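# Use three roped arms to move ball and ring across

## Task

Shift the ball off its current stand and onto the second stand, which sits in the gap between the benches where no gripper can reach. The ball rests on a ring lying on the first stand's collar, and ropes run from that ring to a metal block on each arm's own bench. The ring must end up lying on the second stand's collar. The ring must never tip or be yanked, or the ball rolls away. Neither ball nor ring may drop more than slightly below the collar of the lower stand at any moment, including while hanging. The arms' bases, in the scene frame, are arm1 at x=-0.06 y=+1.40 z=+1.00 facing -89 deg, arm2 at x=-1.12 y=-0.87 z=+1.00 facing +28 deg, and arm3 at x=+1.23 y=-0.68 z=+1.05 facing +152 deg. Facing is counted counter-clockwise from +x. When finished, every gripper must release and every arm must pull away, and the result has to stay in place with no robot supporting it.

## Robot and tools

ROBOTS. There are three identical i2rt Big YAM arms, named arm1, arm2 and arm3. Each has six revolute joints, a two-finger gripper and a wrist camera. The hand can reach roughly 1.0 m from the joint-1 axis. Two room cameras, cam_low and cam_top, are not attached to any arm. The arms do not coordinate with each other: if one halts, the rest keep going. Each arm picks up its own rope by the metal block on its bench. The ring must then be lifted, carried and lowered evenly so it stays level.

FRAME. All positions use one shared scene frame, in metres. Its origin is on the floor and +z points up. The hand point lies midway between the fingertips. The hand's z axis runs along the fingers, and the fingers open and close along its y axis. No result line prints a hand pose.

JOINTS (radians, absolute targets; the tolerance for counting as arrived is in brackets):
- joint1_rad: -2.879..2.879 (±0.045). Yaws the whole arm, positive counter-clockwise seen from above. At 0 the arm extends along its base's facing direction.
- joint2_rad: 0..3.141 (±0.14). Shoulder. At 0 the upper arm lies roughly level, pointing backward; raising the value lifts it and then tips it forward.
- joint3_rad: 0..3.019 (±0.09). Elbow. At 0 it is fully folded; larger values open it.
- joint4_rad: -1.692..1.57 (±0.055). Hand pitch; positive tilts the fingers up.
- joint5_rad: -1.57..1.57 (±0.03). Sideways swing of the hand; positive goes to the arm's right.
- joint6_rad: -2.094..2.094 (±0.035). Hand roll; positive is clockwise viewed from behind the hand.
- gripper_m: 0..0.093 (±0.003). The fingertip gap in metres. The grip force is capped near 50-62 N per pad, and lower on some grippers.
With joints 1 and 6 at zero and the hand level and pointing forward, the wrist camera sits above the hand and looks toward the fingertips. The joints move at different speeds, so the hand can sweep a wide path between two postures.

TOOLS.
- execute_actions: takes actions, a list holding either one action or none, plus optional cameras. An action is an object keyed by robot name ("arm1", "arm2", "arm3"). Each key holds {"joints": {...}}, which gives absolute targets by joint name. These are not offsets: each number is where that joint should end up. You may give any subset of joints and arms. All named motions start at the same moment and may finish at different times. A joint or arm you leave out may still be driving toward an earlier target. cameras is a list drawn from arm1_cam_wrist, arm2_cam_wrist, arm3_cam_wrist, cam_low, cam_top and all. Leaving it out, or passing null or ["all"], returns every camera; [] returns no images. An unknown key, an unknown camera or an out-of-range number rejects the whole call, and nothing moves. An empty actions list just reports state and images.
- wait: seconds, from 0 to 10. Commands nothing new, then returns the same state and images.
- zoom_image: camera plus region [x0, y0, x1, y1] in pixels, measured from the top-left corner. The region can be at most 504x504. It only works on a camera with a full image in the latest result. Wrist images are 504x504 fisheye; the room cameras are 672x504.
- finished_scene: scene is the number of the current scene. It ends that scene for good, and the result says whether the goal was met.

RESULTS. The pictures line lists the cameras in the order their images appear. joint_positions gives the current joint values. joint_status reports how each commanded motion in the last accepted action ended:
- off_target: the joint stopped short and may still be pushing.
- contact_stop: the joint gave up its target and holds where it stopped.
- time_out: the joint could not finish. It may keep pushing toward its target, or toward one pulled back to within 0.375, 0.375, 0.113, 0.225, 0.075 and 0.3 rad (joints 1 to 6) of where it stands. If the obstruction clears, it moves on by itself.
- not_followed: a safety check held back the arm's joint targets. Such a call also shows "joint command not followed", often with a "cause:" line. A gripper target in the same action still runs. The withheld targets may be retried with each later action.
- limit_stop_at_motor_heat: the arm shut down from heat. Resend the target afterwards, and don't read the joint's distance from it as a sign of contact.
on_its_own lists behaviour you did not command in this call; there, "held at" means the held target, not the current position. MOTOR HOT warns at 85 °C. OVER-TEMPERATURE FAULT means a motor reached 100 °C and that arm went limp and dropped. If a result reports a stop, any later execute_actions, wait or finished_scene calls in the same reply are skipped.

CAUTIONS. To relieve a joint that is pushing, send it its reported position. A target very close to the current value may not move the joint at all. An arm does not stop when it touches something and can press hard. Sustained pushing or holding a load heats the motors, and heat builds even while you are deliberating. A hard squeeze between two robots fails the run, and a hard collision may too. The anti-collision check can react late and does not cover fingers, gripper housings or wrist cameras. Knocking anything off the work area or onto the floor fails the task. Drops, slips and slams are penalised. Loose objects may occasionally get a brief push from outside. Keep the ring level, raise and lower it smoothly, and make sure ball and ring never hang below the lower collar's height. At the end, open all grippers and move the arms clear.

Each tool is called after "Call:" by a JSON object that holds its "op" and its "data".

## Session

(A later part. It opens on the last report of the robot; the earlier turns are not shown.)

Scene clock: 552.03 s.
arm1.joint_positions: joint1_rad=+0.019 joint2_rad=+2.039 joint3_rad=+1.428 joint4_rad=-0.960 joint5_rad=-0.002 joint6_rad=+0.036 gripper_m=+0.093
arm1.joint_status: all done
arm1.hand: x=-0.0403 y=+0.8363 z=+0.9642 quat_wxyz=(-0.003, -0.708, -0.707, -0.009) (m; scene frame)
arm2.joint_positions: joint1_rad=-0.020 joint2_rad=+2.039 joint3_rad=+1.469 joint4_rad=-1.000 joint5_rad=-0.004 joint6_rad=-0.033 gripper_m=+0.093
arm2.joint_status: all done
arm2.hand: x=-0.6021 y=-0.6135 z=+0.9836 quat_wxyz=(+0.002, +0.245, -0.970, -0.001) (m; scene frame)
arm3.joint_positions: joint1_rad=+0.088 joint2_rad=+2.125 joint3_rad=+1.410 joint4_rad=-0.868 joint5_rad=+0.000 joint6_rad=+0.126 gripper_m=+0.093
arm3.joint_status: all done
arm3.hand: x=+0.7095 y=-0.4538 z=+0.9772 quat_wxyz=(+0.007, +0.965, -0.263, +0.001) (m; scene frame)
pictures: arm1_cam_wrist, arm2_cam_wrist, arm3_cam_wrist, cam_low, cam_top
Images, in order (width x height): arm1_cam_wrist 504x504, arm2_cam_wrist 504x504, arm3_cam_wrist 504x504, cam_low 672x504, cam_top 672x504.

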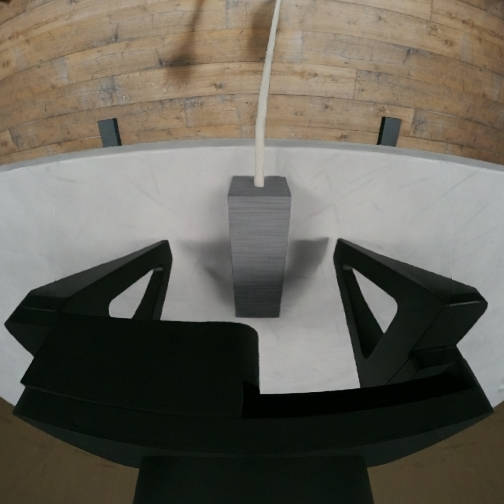

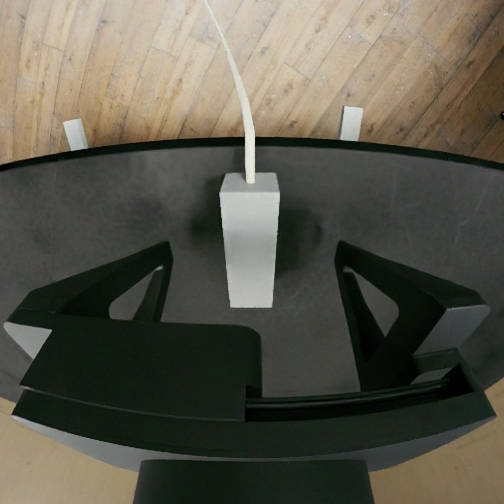

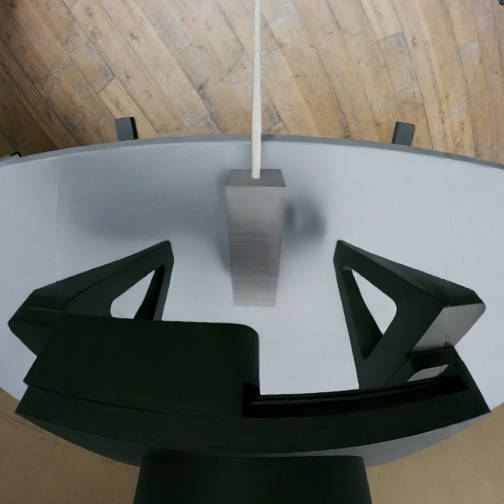

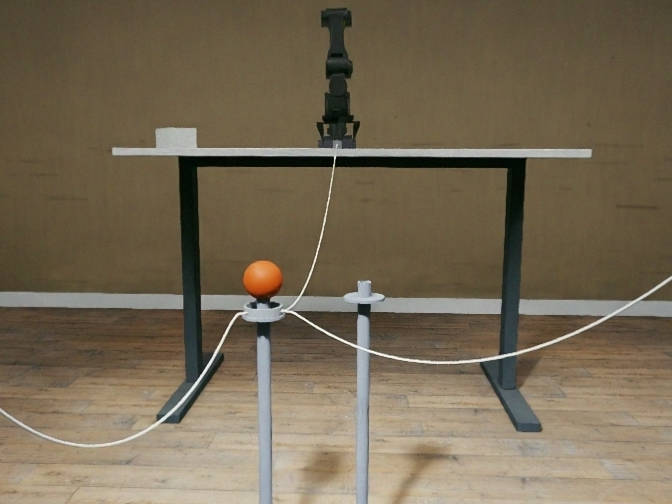

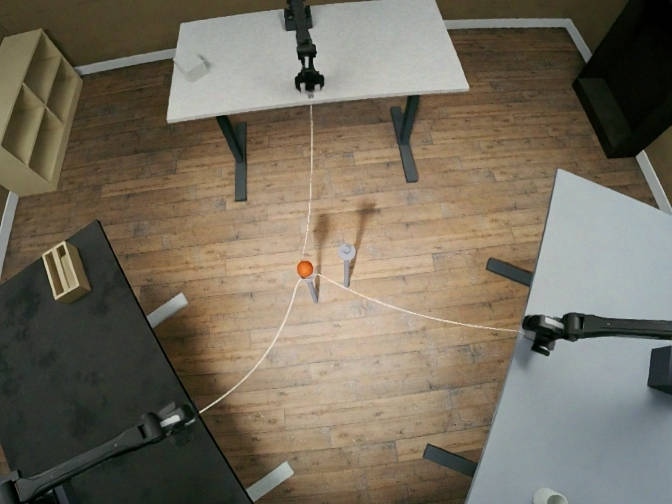

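Call:
{"op": "execute_actions", "data": {"actions": [{"arm1":{"joints":{"gripper_m":0.015}},"arm2":{"joints":{"gripper_m":0.015}},"arm3":{"joints":{"gripper_m":0.015}}}]}}

Scene clock: 672.70 s.
arm1.joint_positions: joint1_rad=+0.019 joint2_rad=+2.039 joint3_rad=+1.428 joint4_rad=-0.960 joint5_rad=-0.001 joint6_rad=+0.037 gripper_m=+0.025
arm1.joint_status: gripper_m off_target (ended at +0.025, target +0.015)
arm1.hand: x=-0.0402 y=+0.8363 z=+0.9642 quat_wxyz=(-0.003, -0.708, -0.706, -0.009) (m; scene frame)
arm2.joint_positions: joint1_rad=-0.020 joint2_rad=+2.039 joint3_rad=+1.469 joint4_rad=-1.000 joint5_rad=-0.003 joint6_rad=-0.033 gripper_m=+0.025
arm2.joint_status: gripper_m off_target (ended at +0.025, target +0.015)
arm2.hand: x=-0.6019 y=-0.6135 z=+0.9836 quat_wxyz=(+0.001, +0.245, -0.970, -0.001) (m; scene frame)
arm3.joint_positions: joint1_rad=+0.088 joint2_rad=+2.125 joint3_rad=+1.410 joint4_rad=-0.868 joint5_rad=+0.000 joint6_rad=+0.127 gripper_m=+0.025
arm3.joint_status: gripper_m off_target (ended at +0.025, target +0.015)
arm3.hand: x=+0.7095 y=-0.4537 z=+0.9772 quat_wxyz=(+0.007, +0.965, -0.263, +0.001) (m; scene frame)
pictures: arm1_cam_wrist, arm2_cam_wrist, arm3_cam_wrist, cam_low, cam_top
Images, in order (width x height): arm1_cam_wrist 504x504, arm2_cam_wrist 504x504, arm3_cam_wrist 504x504, cam_low 672x504, cam_top 672x504.

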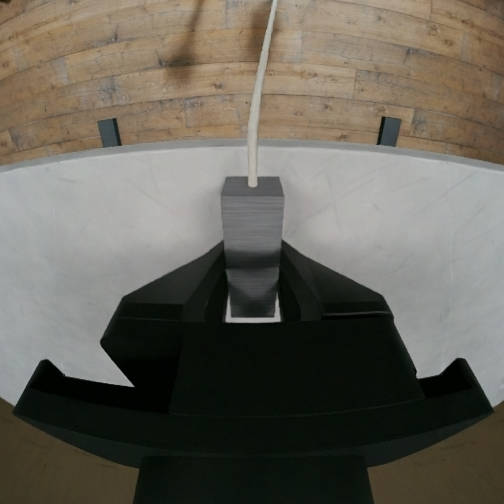

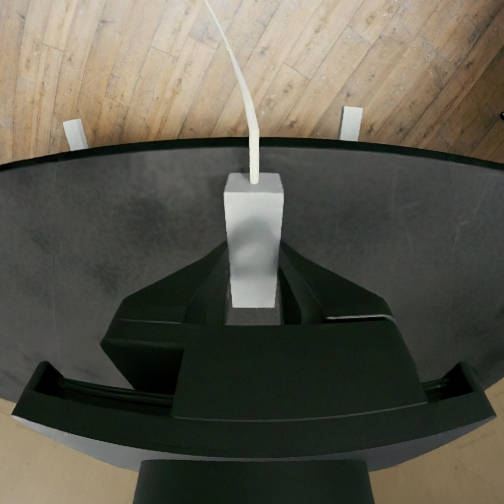

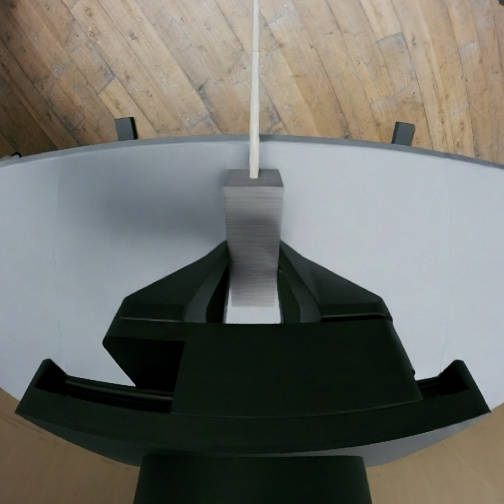

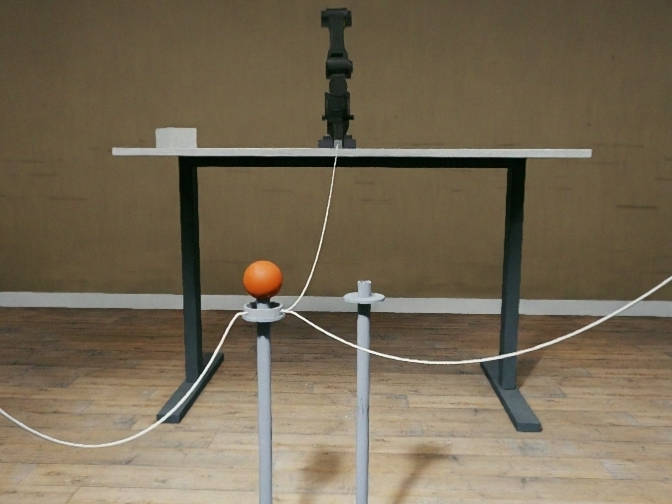

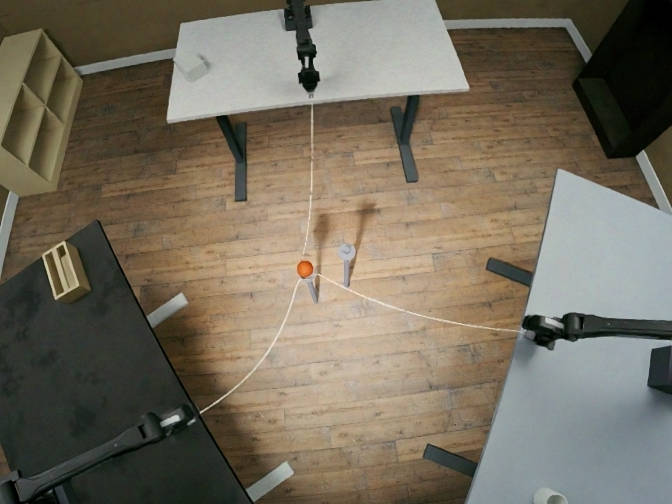

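Call:
{"op": "execute_actions", "data": {"actions": [{"arm1":{"joints":{"joint2_rad":1.89,"joint4_rad":-1.10}},"arm2":{"joints":{"joint2_rad":1.89,"joint4_rad":-1.14}},"arm3":{"joints":{"joint2_rad":2.01,"joint3_rad":1.54,"joint4_rad":-1.05}}}]}}

Scene clock: 715.47 s.
arm1.joint_positions: joint1_rad=+0.019 joint2_rad=+1.897 joint3_rad=+1.415 joint4_rad=-1.086 joint5_rad=-0.001 joint6_rad=+0.037 gripper_m=+0.025
arm1.joint_status: all done
arm1.hand: x=-0.0419 y=+0.8555 z=+1.0359 quat_wxyz=(-0.003, -0.708, -0.706, -0.008) (m; scene frame)
arm2.joint_positions: joint1_rad=-0.020 joint2_rad=+1.880 joint3_rad=+1.465 joint4_rad=-1.132 joint5_rad=-0.003 joint6_rad=-0.033 gripper_m=+0.025
arm2.joint_status: all done
arm2.hand: x=-0.6178 y=-0.6213 z=+1.0683 quat_wxyz=(-0.010, +0.245, -0.970, -0.003) (m; scene frame)
arm3.joint_positions: joint1_rad=+0.088 joint2_rad=+2.011 joint3_rad=+1.509 joint4_rad=-1.040 joint5_rad=+0.000 joint6_rad=+0.127 gripper_m=+0.025
arm3.joint_status: all done
arm3.hand: x=+0.6900 y=-0.4438 z=+1.0719 quat_wxyz=(+0.004, +0.964, -0.263, -0.019) (m; scene frame)
pictures: arm1_cam_wrist, arm2_cam_wrist, arm3_cam_wrist, cam_low, cam_top
Images, in order (width x height): arm1_cam_wrist 504x504, arm2_cam_wrist 504x504, arm3_cam_wrist 504x504, cam_low 672x504, cam_top 672x504.

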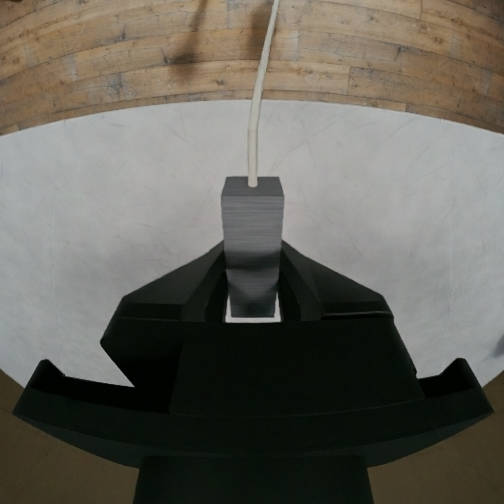

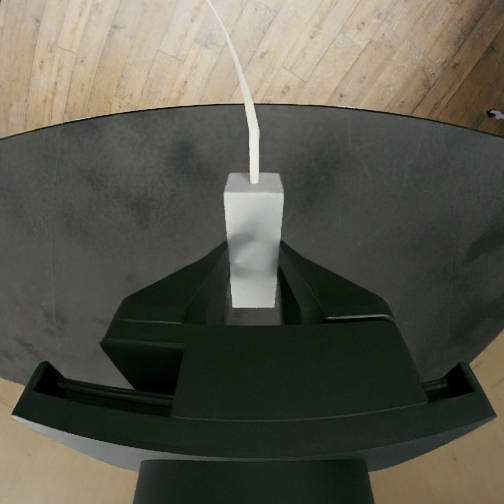

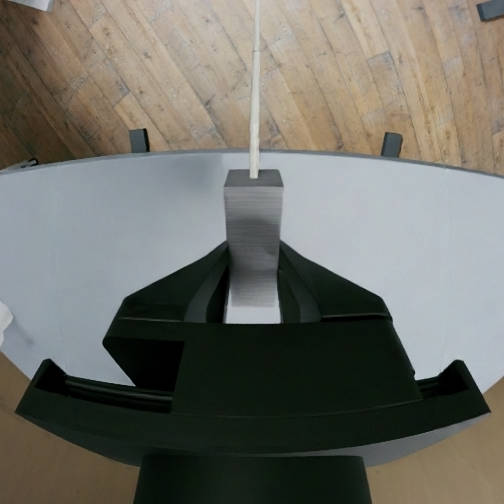

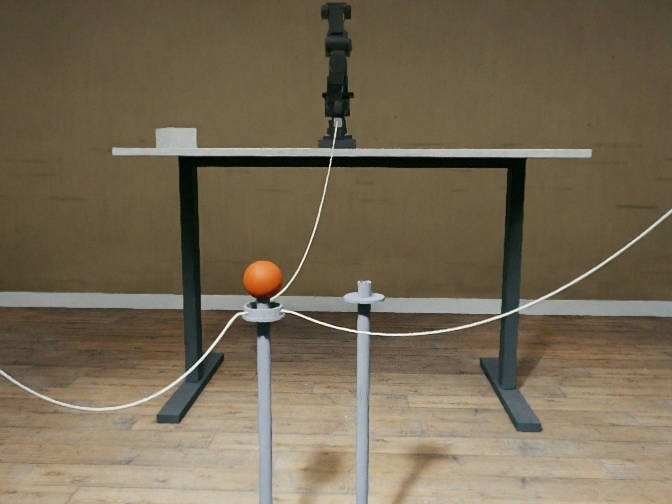

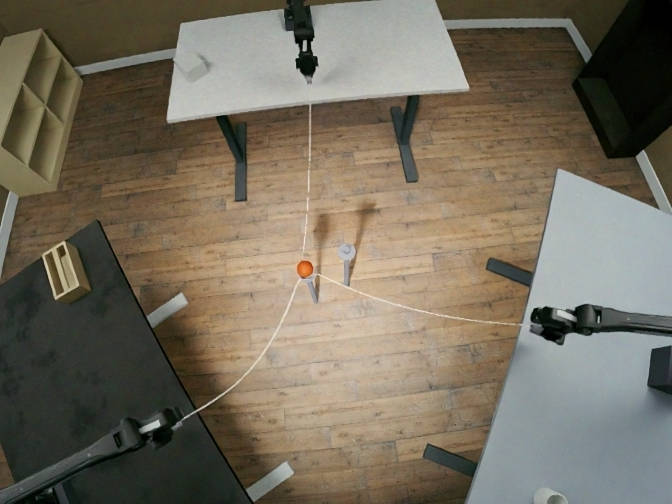

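Call:
{"op": "zoom_image", "data": {"camera": "cam_low", "region": [230, 110, 430, 330]}}

Region (230, 110, 430, 330) of cam_low's 672x504 image, scaled by 2.291, with more detail than that image has; it fills the left 458 columns of this view, and the rest is white.

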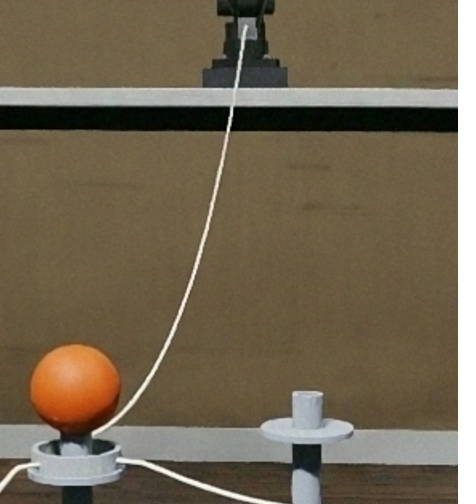

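Call:
{"op": "zoom_image", "data": {"camera": "cam_low", "region": [0, 280, 300, 440]}}

Call:
{"op": "zoom_image", "data": {"camera": "cam_low", "region": [270, 190, 672, 360]}}

Region (0, 280, 300, 440) of cam_low's 672x504 image, scaled by 1.680, with more detail than that image has; it fills the top 269 rows of this view, and the rest is white.

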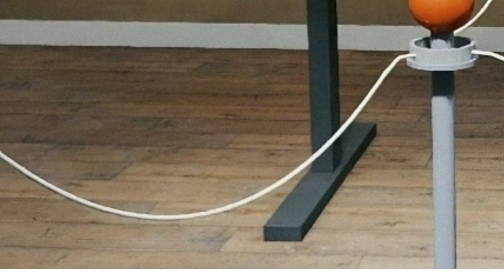

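Region (270, 190, 672, 360) of cam_low's 672x504 image, scaled by 1.254, with more detail than that image has; it fills the top 213 rows of this view, and the rest is white.

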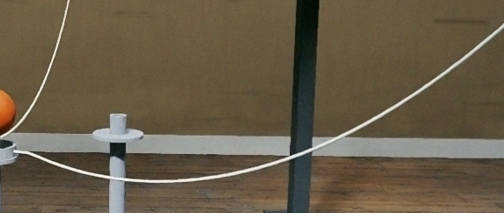

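Call:
{"op": "execute_actions", "data": {"actions": [{"arm1":{"joints":{"joint1_rad":-0.332,"joint2_rad":1.838,"joint3_rad":1.545,"joint4_rad":-1.05}},"arm2":{"joints":{"joint1_rad":0.475,"joint2_rad":1.315,"joint3_rad":1.045,"joint4_rad":-1.05}},"arm3":{"joints":{"joint1_rad":-0.068,"joint2_rad":1.88,"joint3_rad":1.615,"joint4_rad":-1.138}}}]}}

Scene clock: 835.20 s.
arm1.joint_positions: joint1_rad=-0.337 joint2_rad=+1.868 joint3_rad=+1.498 joint4_rad=-1.060 joint5_rad=+0.002 joint6_rad=+0.039 gripper_m=+0.025
arm1.joint_status: all done
arm1.hand: x=-0.2479 y=+0.8431 z=+1.0798 quat_wxyz=(-0.042, -0.821, -0.568, +0.048) (m; scene frame)
arm2.joint_positions: joint1_rad=+0.479 joint2_rad=+1.310 joint3_rad=+1.056 joint4_rad=-1.053 joint5_rad=-0.003 joint6_rad=-0.035 gripper_m=+0.025
arm2.joint_status: all done
arm2.hand: x=-0.8739 y=-0.5219 z=+1.1787 quat_wxyz=(-0.115, +0.474, -0.871, -0.059) (m; scene frame)
arm3.joint_positions: joint1_rad=-0.073 joint2_rad=+1.880 joint3_rad=+1.581 joint4_rad=-1.129 joint5_rad=+0.001 joint6_rad=+0.127 gripper_m=+0.025
arm3.joint_status: all done
arm3.hand: x=+0.7227 y=-0.3512 z=+1.1706 quat_wxyz=(-0.009, +0.937, -0.340, -0.074) (m; scene frame)
pictures: arm1_cam_wrist, arm2_cam_wrist, arm3_cam_wrist, cam_low, cam_top
Images, in order (width x height): arm1_cam_wrist 504x504, arm2_cam_wrist 504x504, arm3_cam_wrist 504x504, cam_low 672x504, cam_top 672x504.

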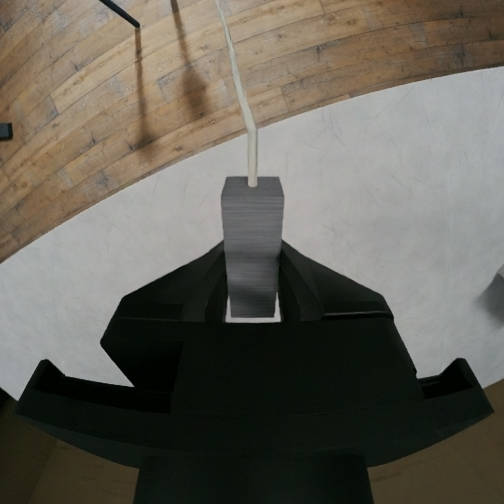

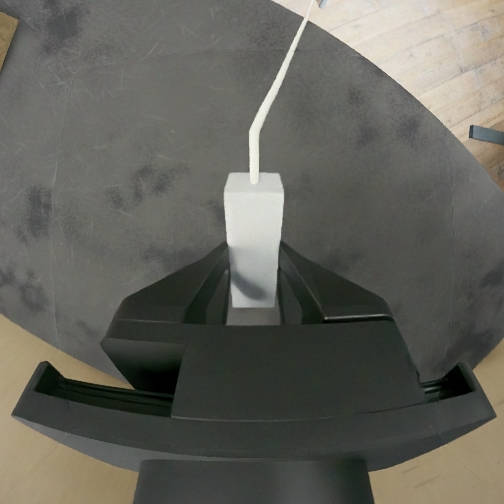

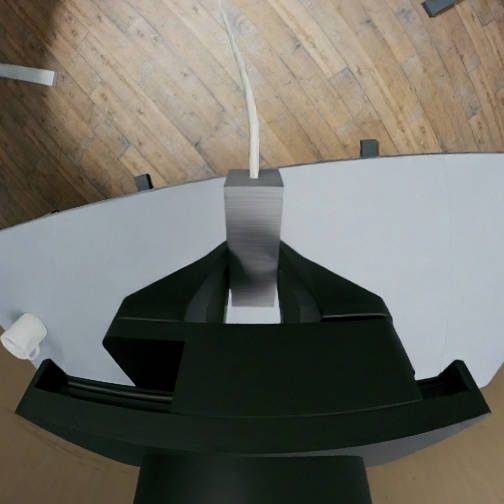

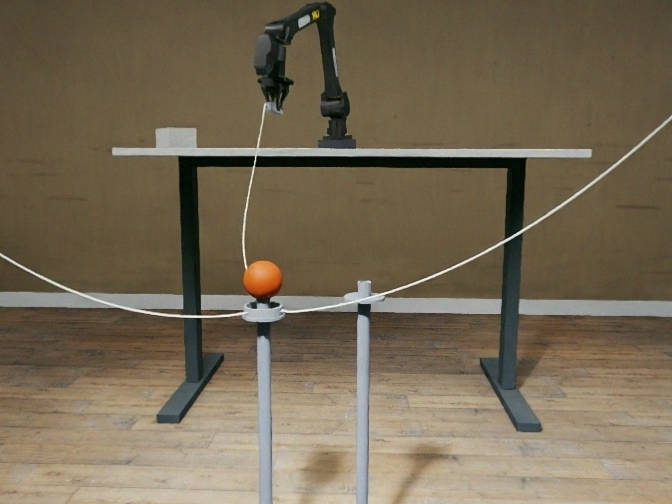

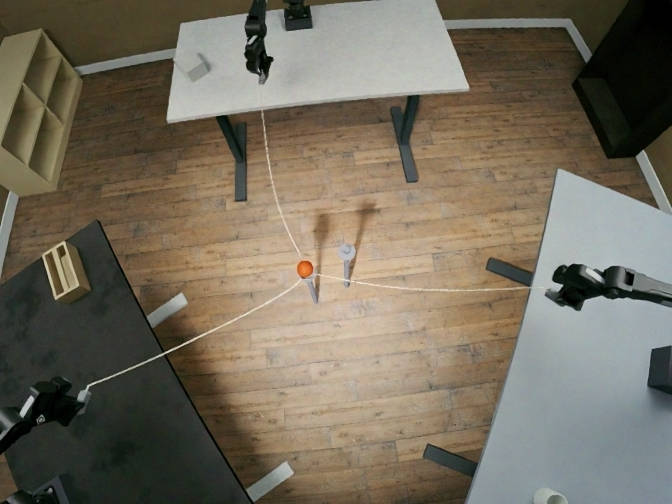

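Call:
{"op": "execute_actions", "data": {"actions": [{"arm1":{"joints":{"joint2_rad":1.818,"joint4_rad":-1.102,"joint6_rad":-0.455}},"arm2":{"joints":{"joint4_rad":-1.193,"joint6_rad":0.322}},"arm3":{"joints":{"joint6_rad":-0.175}}}]}}

Scene clock: 875.77 s.
arm1.joint_positions: joint1_rad=-0.337 joint2_rad=+1.857 joint3_rad=+1.498 joint4_rad=-1.089 joint5_rad=+0.002 joint6_rad=-0.446 gripper_m=+0.025
arm1.joint_status: all done
arm1.hand: x=-0.2459 y=+0.8493 z=+1.0847 quat_wxyz=(-0.026, -0.661, -0.748, +0.049) (m; scene frame)
arm2.joint_positions: joint1_rad=+0.479 joint2_rad=+1.310 joint3_rad=+1.056 joint4_rad=-1.185 joint5_rad=-0.003 joint6_rad=+0.315 gripper_m=+0.025
arm2.joint_status: all done
arm2.hand: x=-0.8921 y=-0.5480 z=+1.1725 quat_wxyz=(-0.050, +0.317, -0.946, -0.039) (m; scene frame)
arm3.joint_positions: joint1_rad=-0.073 joint2_rad=+1.880 joint3_rad=+1.581 joint4_rad=-1.129 joint5_rad=+0.001 joint6_rad=-0.166 gripper_m=+0.025
arm3.joint_status: all done
arm3.hand: x=+0.7227 y=-0.3512 z=+1.1706 quat_wxyz=(-0.020, +0.977, -0.200, -0.072) (m; scene frame)
pictures: arm1_cam_wrist, arm2_cam_wrist, arm3_cam_wrist, cam_low, cam_top
Images, in order (width x height): arm1_cam_wrist 504x504, arm2_cam_wrist 504x504, arm3_cam_wrist 504x504, cam_low 672x504, cam_top 672x504.

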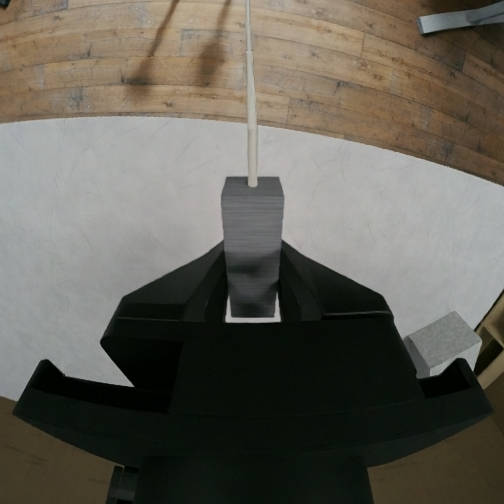

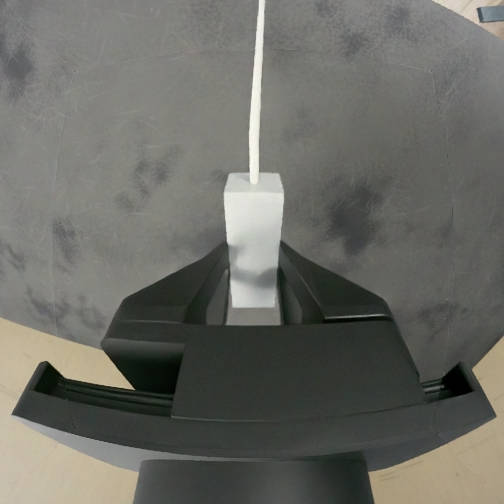

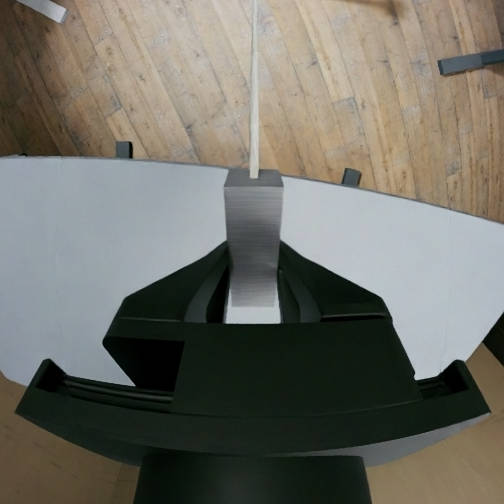

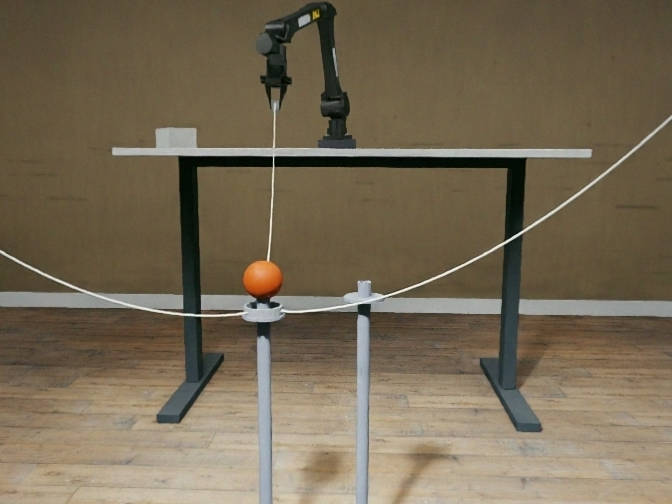

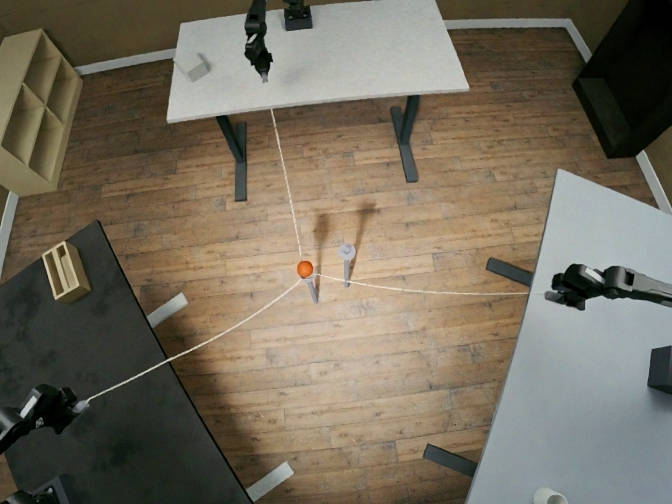

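Call:
{"op": "execute_actions", "data": {"actions": [], "cameras": ["cam_low", "cam_top"]}}

Call:
{"op": "zoom_image", "data": {"camera": "cam_low", "region": [0, 220, 300, 350]}}

Call:
{"op": "zoom_image", "data": {"camera": "cam_low", "region": [270, 100, 672, 340]}}

Scene clock: 890.27 s.
arm1.joint_positions: joint1_rad=-0.337 joint2_rad=+1.857 joint3_rad=+1.498 joint4_rad=-1.089 joint5_rad=+0.002 joint6_rad=-0.446 gripper_m=+0.025
arm1.joint_status: all done
arm1.hand: x=-0.2459 y=+0.8493 z=+1.0847 quat_wxyz=(-0.026, -0.661, -0.749, +0.049) (m; scene frame)
arm2.joint_positions: joint1_rad=+0.479 joint2_rad=+1.310 joint3_rad=+1.056 joint4_rad=-1.185 joint5_rad=-0.003 joint6_rad=+0.315 gripper_m=+0.025
arm2.joint_status: all done
arm2.hand: x=-0.8921 y=-0.5480 z=+1.1725 quat_wxyz=(-0.050, +0.317, -0.946, -0.039) (m; scene frame)
arm3.joint_positions: joint1_rad=-0.073 joint2_rad=+1.880 joint3_rad=+1.581 joint4_rad=-1.129 joint5_rad=+0.001 joint6_rad=-0.166 gripper_m=+0.025
arm3.joint_status: all done
arm3.hand: x=+0.7227 y=-0.3512 z=+1.1706 quat_wxyz=(-0.020, +0.977, -0.199, -0.072) (m; scene frame)
pictures: cam_low, cam_top
Images, in order (width x height): cam_low 672x504, cam_top 672x504.

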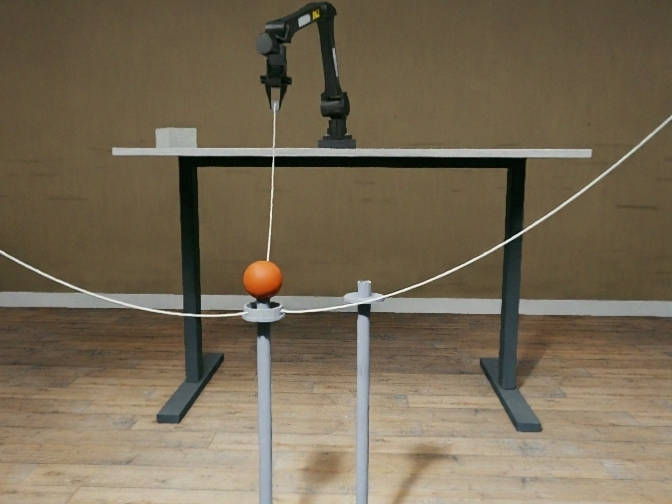

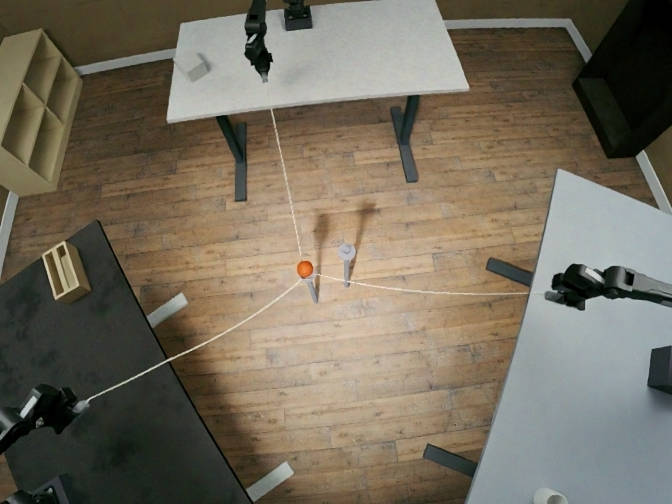

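Region (0, 220, 300, 350) of cam_low's 672x504 image, scaled by 1.680, with more detail than that image has; it fills the top 218 rows of this view, and the rest is white.

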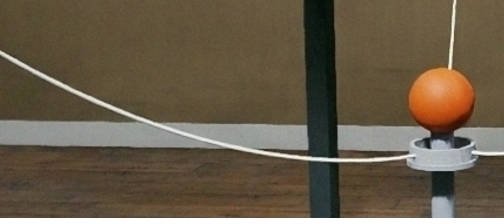

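Region (270, 100, 672, 340) of cam_low's 672x504 image, scaled by 1.254, with more detail than that image has; it fills the top 301 rows of this view, and the rest is white.

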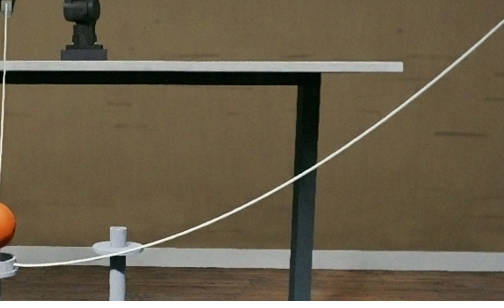

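Call:
{"op": "execute_actions", "data": {"actions": [{"arm1":{"joints":{"joint4_rad":-1.182}},"arm2":{"joints":{"joint4_rad":-1.303}},"arm3":{"joints":{"joint4_rad":-1.213}}}], "cameras": ["cam_low", "cam_top"]}}

Call:
{"op": "zoom_image", "data": {"camera": "cam_low", "region": [200, 240, 400, 340]}}

Scene clock: 947.03 s.
arm1.joint_positions: joint1_rad=-0.337 joint2_rad=+1.857 joint3_rad=+1.498 joint4_rad=-1.168 joint5_rad=+0.002 joint6_rad=-0.446 gripper_m=+0.025
arm1.joint_status: all done
arm1.hand: x=-0.2397 y=+0.8677 z=+1.0834 quat_wxyz=(-0.010, -0.661, -0.750, +0.012) (m; scene frame)
arm2.joint_positions: joint1_rad=+0.479 joint2_rad=+1.310 joint3_rad=+1.056 joint4_rad=-1.294 joint5_rad=-0.003 joint6_rad=+0.315 gripper_m=+0.025
arm2.joint_status: all done
arm2.hand: x=-0.9074 y=-0.5698 z=+1.1706 quat_wxyz=(-0.007, +0.318, -0.948, -0.007) (m; scene frame)
arm3.joint_positions: joint1_rad=-0.073 joint2_rad=+1.880 joint3_rad=+1.581 joint4_rad=-1.203 joint5_rad=+0.001 joint6_rad=-0.166 gripper_m=+0.025
arm3.joint_status: all done
arm3.hand: x=+0.7379 y=-0.3609 z=+1.1686 quat_wxyz=(-0.007, +0.979, -0.199, -0.037) (m; scene frame)
pictures: cam_low, cam_top
Images, in order (width x height): cam_low 672x504, cam_top 672x504.

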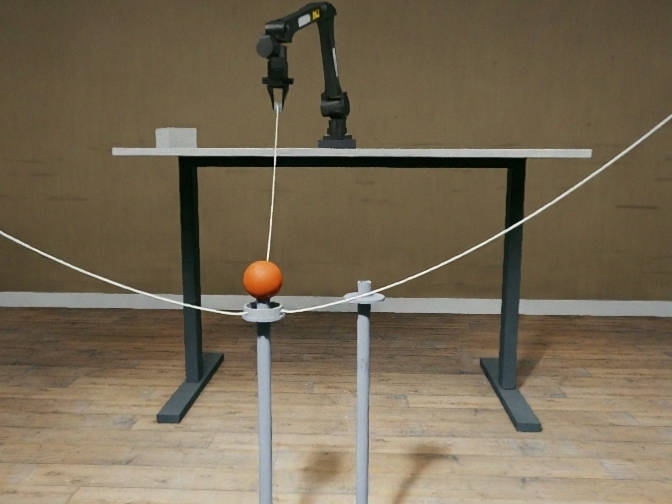

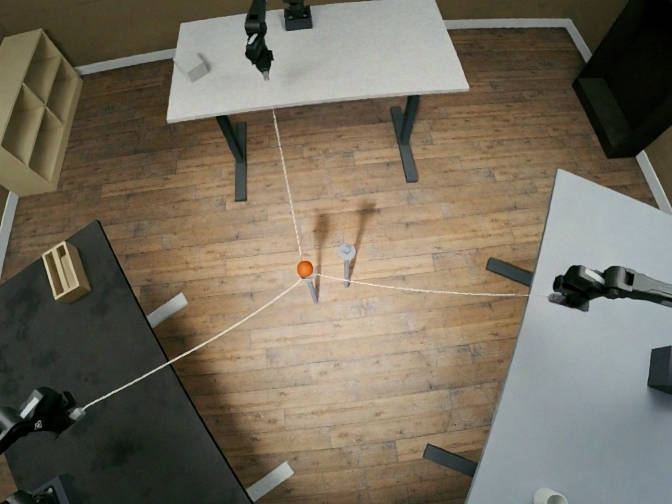

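Region (200, 240, 400, 340) of cam_low's 672x504 image, scaled by 2.520, with more detail than that image has.

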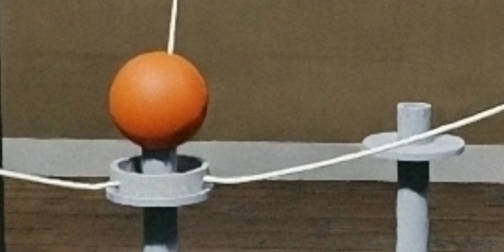

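Call:
{"op": "execute_actions", "data": {"actions": [{"arm1":{"joints":{"joint4_rad":-1.232}},"arm2":{"joints":{"joint4_rad":-1.350}},"arm3":{"joints":{"joint4_rad":-1.258}}}], "cameras": ["cam_low", "cam_top"]}}

Call:
{"op": "zoom_image", "data": {"camera": "cam_low", "region": [200, 240, 400, 340]}}

Call:
{"op": "zoom_image", "data": {"camera": "cam_top", "region": [270, 230, 370, 310]}}

Scene clock: 963.43 s.
arm1.joint_positions: joint1_rad=-0.337 joint2_rad=+1.857 joint3_rad=+1.498 joint4_rad=-1.218 joint5_rad=+0.002 joint6_rad=-0.446 gripper_m=+0.025
arm1.joint_status: all done
arm1.hand: x=-0.2359 y=+0.8793 z=+1.0833 quat_wxyz=(-0.001, -0.661, -0.750, -0.011) (m; scene frame)
arm2.joint_positions: joint1_rad=+0.479 joint2_rad=+1.310 joint3_rad=+1.056 joint4_rad=-1.340 joint5_rad=-0.003 joint6_rad=+0.315 gripper_m=+0.025
arm2.joint_status: all done
arm2.hand: x=-0.9139 y=-0.5791 z=+1.1706 quat_wxyz=(+0.012, +0.318, -0.948, +0.007) (m; scene frame)
arm3.joint_positions: joint1_rad=-0.073 joint2_rad=+1.880 joint3_rad=+1.581 joint4_rad=-1.248 joint5_rad=+0.001 joint6_rad=-0.166 gripper_m=+0.025
arm3.joint_status: all done
arm3.hand: x=+0.7472 y=-0.3668 z=+1.1680 quat_wxyz=(+0.001, +0.980, -0.199, -0.017) (m; scene frame)
pictures: cam_low, cam_top
Images, in order (width x height): cam_low 672x504, cam_top 672x504.

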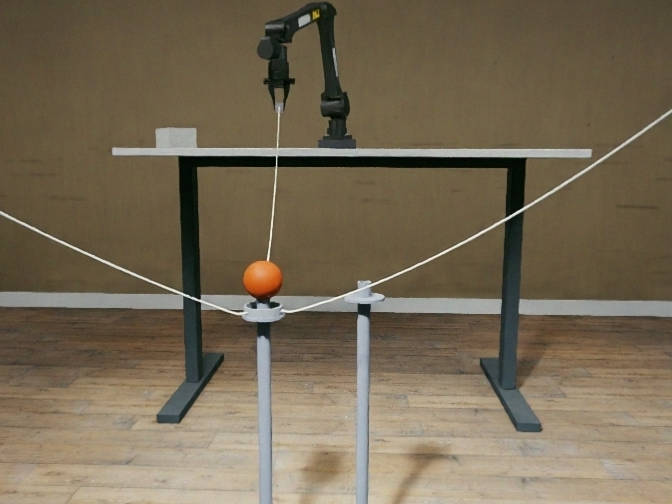

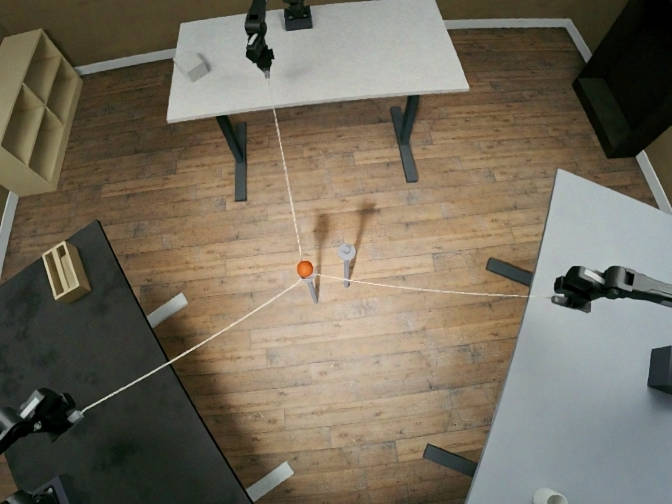

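Region (200, 240, 400, 340) of cam_low's 672x504 image, scaled by 2.520, with more detail than that image has.

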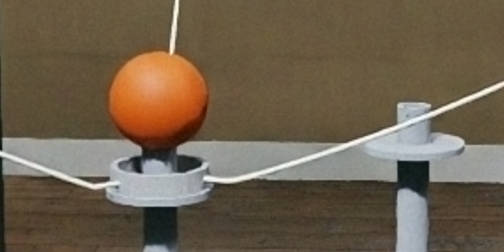

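Region (270, 230, 370, 310) of cam_top's 672x504 image, scaled by 5.040, with more detail than that image has; it fills the top 403 rows of this view, and the rest is white.

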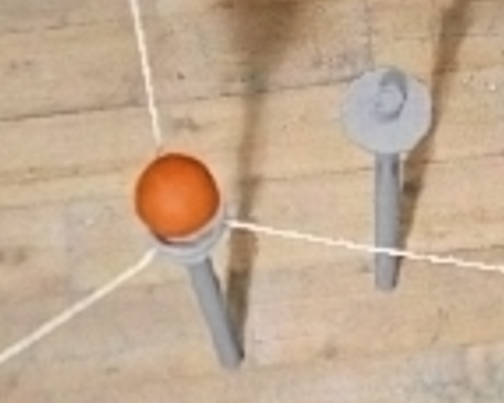

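Call:
{"op": "execute_actions", "data": {"actions": []}}

Scene clock: 992.97 s.
arm1.joint_positions: joint1_rad=-0.337 joint2_rad=+1.857 joint3_rad=+1.498 joint4_rad=-1.218 joint5_rad=+0.002 joint6_rad=-0.446 gripper_m=+0.025
arm1.joint_status: all done
arm1.hand: x=-0.2359 y=+0.8793 z=+1.0833 quat_wxyz=(-0.001, -0.661, -0.750, -0.011) (m; scene frame)
arm2.joint_positions: joint1_rad=+0.479 joint2_rad=+1.310 joint3_rad=+1.056 joint4_rad=-1.340 joint5_rad=-0.003 joint6_rad=+0.315 gripper_m=+0.025
arm2.joint_status: all done
arm2.hand: x=-0.9139 y=-0.5791 z=+1.1706 quat_wxyz=(+0.012, +0.318, -0.948, +0.007) (m; scene frame)
arm3.joint_positions: joint1_rad=-0.073 joint2_rad=+1.880 joint3_rad=+1.581 joint4_rad=-1.248 joint5_rad=+0.001 joint6_rad=-0.166 gripper_m=+0.025
arm3.joint_status: all done
arm3.hand: x=+0.7472 y=-0.3668 z=+1.1680 quat_wxyz=(+0.001, +0.980, -0.199, -0.017) (m; scene frame)
pictures: arm1_cam_wrist, arm2_cam_wrist, arm3_cam_wrist, cam_low, cam_top
Images, in order (width x height): arm1_cam_wrist 504x504, arm2_cam_wrist 504x504, arm3_cam_wrist 504x504, cam_low 672x504, cam_top 672x504.

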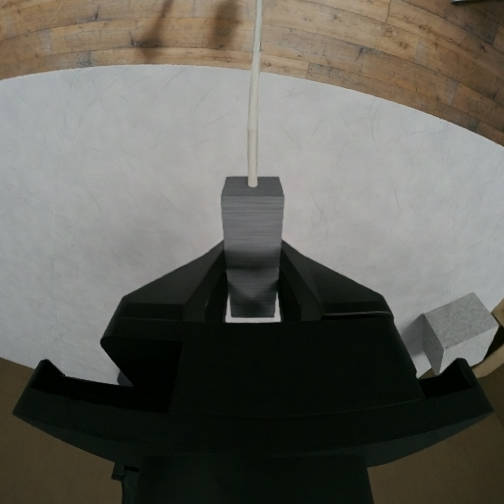

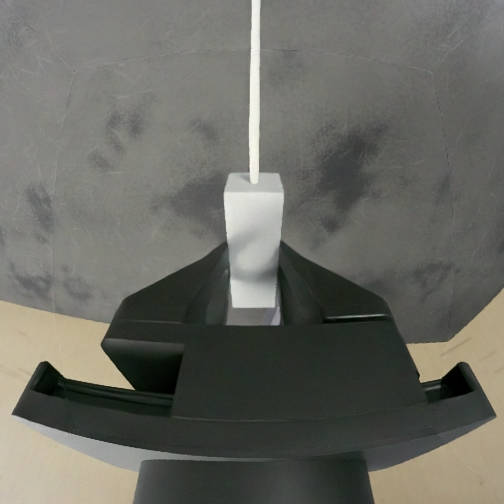

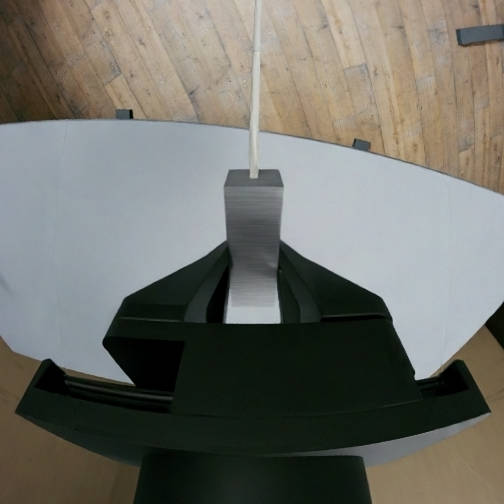

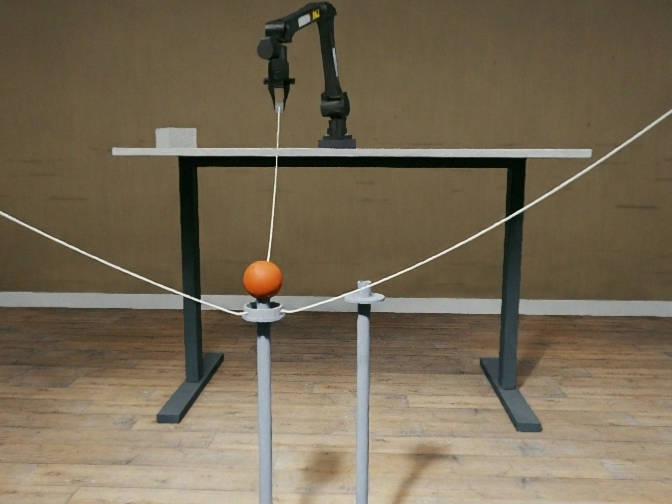

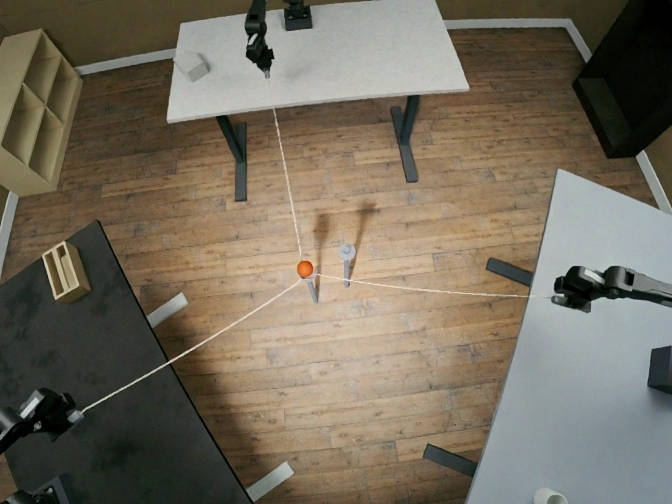

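Call:
{"op": "execute_actions", "data": {"actions": [{"arm1":{"joints":{"joint2_rad":1.800}},"arm2":{"joints":{"joint2_rad":1.275}},"arm3":{"joints":{"joint2_rad":1.850}}}], "cameras": ["cam_low","cam_top"]}}

Scene clock: 1030.43 s.
arm1.joint_positions: joint1_rad=-0.337 joint2_rad=+1.834 joint3_rad=+1.498 joint4_rad=-1.218 joint5_rad=+0.002 joint6_rad=-0.446 gripper_m=+0.025
arm1.joint_status: all done
arm1.hand: x=-0.2363 y=+0.8786 z=+1.0954 quat_wxyz=(-0.005, -0.662, -0.750, +0.000) (m; scene frame)
arm2.joint_positions: joint1_rad=+0.479 joint2_rad=+1.282 joint3_rad=+1.056 joint4_rad=-1.340 joint5_rad=-0.003 joint6_rad=+0.315 gripper_m=+0.025
arm2.joint_status: all done
arm2.hand: x=-0.9146 y=-0.5802 z=+1.1799 quat_wxyz=(+0.001, +0.318, -0.948, -0.002) (m; scene frame)
arm3.joint_positions: joint1_rad=-0.073 joint2_rad=+1.880 joint3_rad=+1.581 joint4_rad=-1.248 joint5_rad=+0.001 joint6_rad=-0.166 gripper_m=+0.025
arm3.joint_status: all done
arm3.hand: x=+0.7472 y=-0.3668 z=+1.1680 quat_wxyz=(+0.001, +0.980, -0.199, -0.017) (m; scene frame)
pictures: cam_low, cam_top
Images, in order (width x height): cam_low 672x504, cam_top 672x504.

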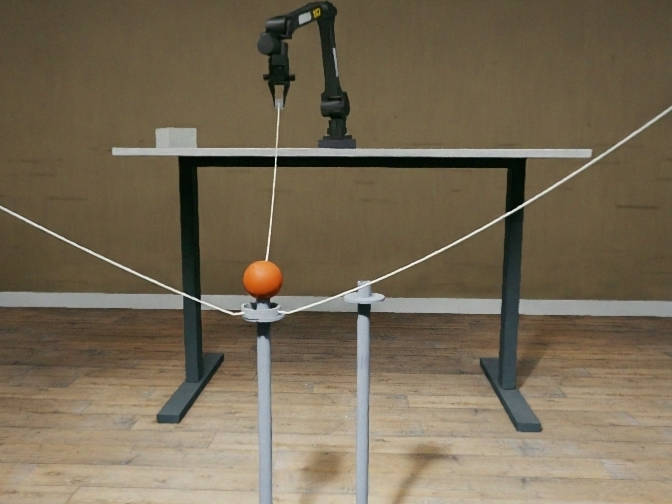

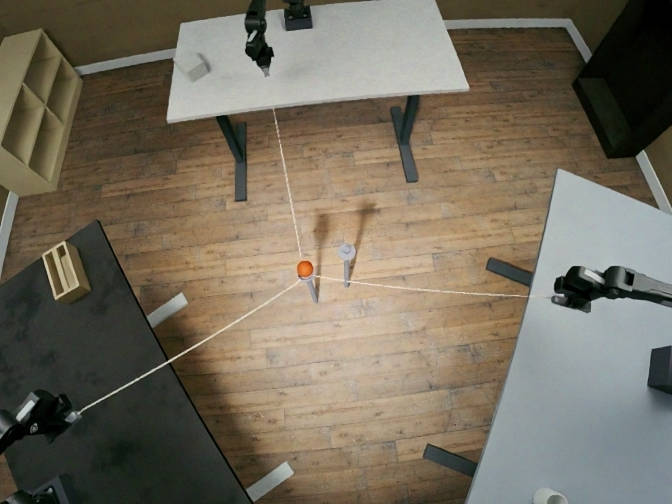

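Call:
{"op": "zoom_image", "data": {"camera": "cam_low", "region": [210, 250, 400, 340]}}

Region (210, 250, 400, 340) of cam_low's 672x504 image, scaled by 2.653, with more detail than that image has; it fills the top 239 rows of this view, and the rest is white.

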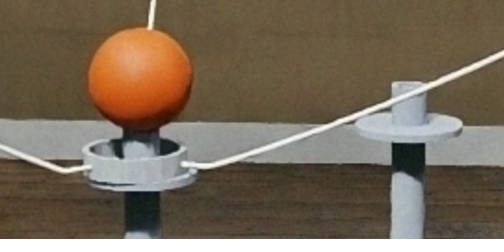

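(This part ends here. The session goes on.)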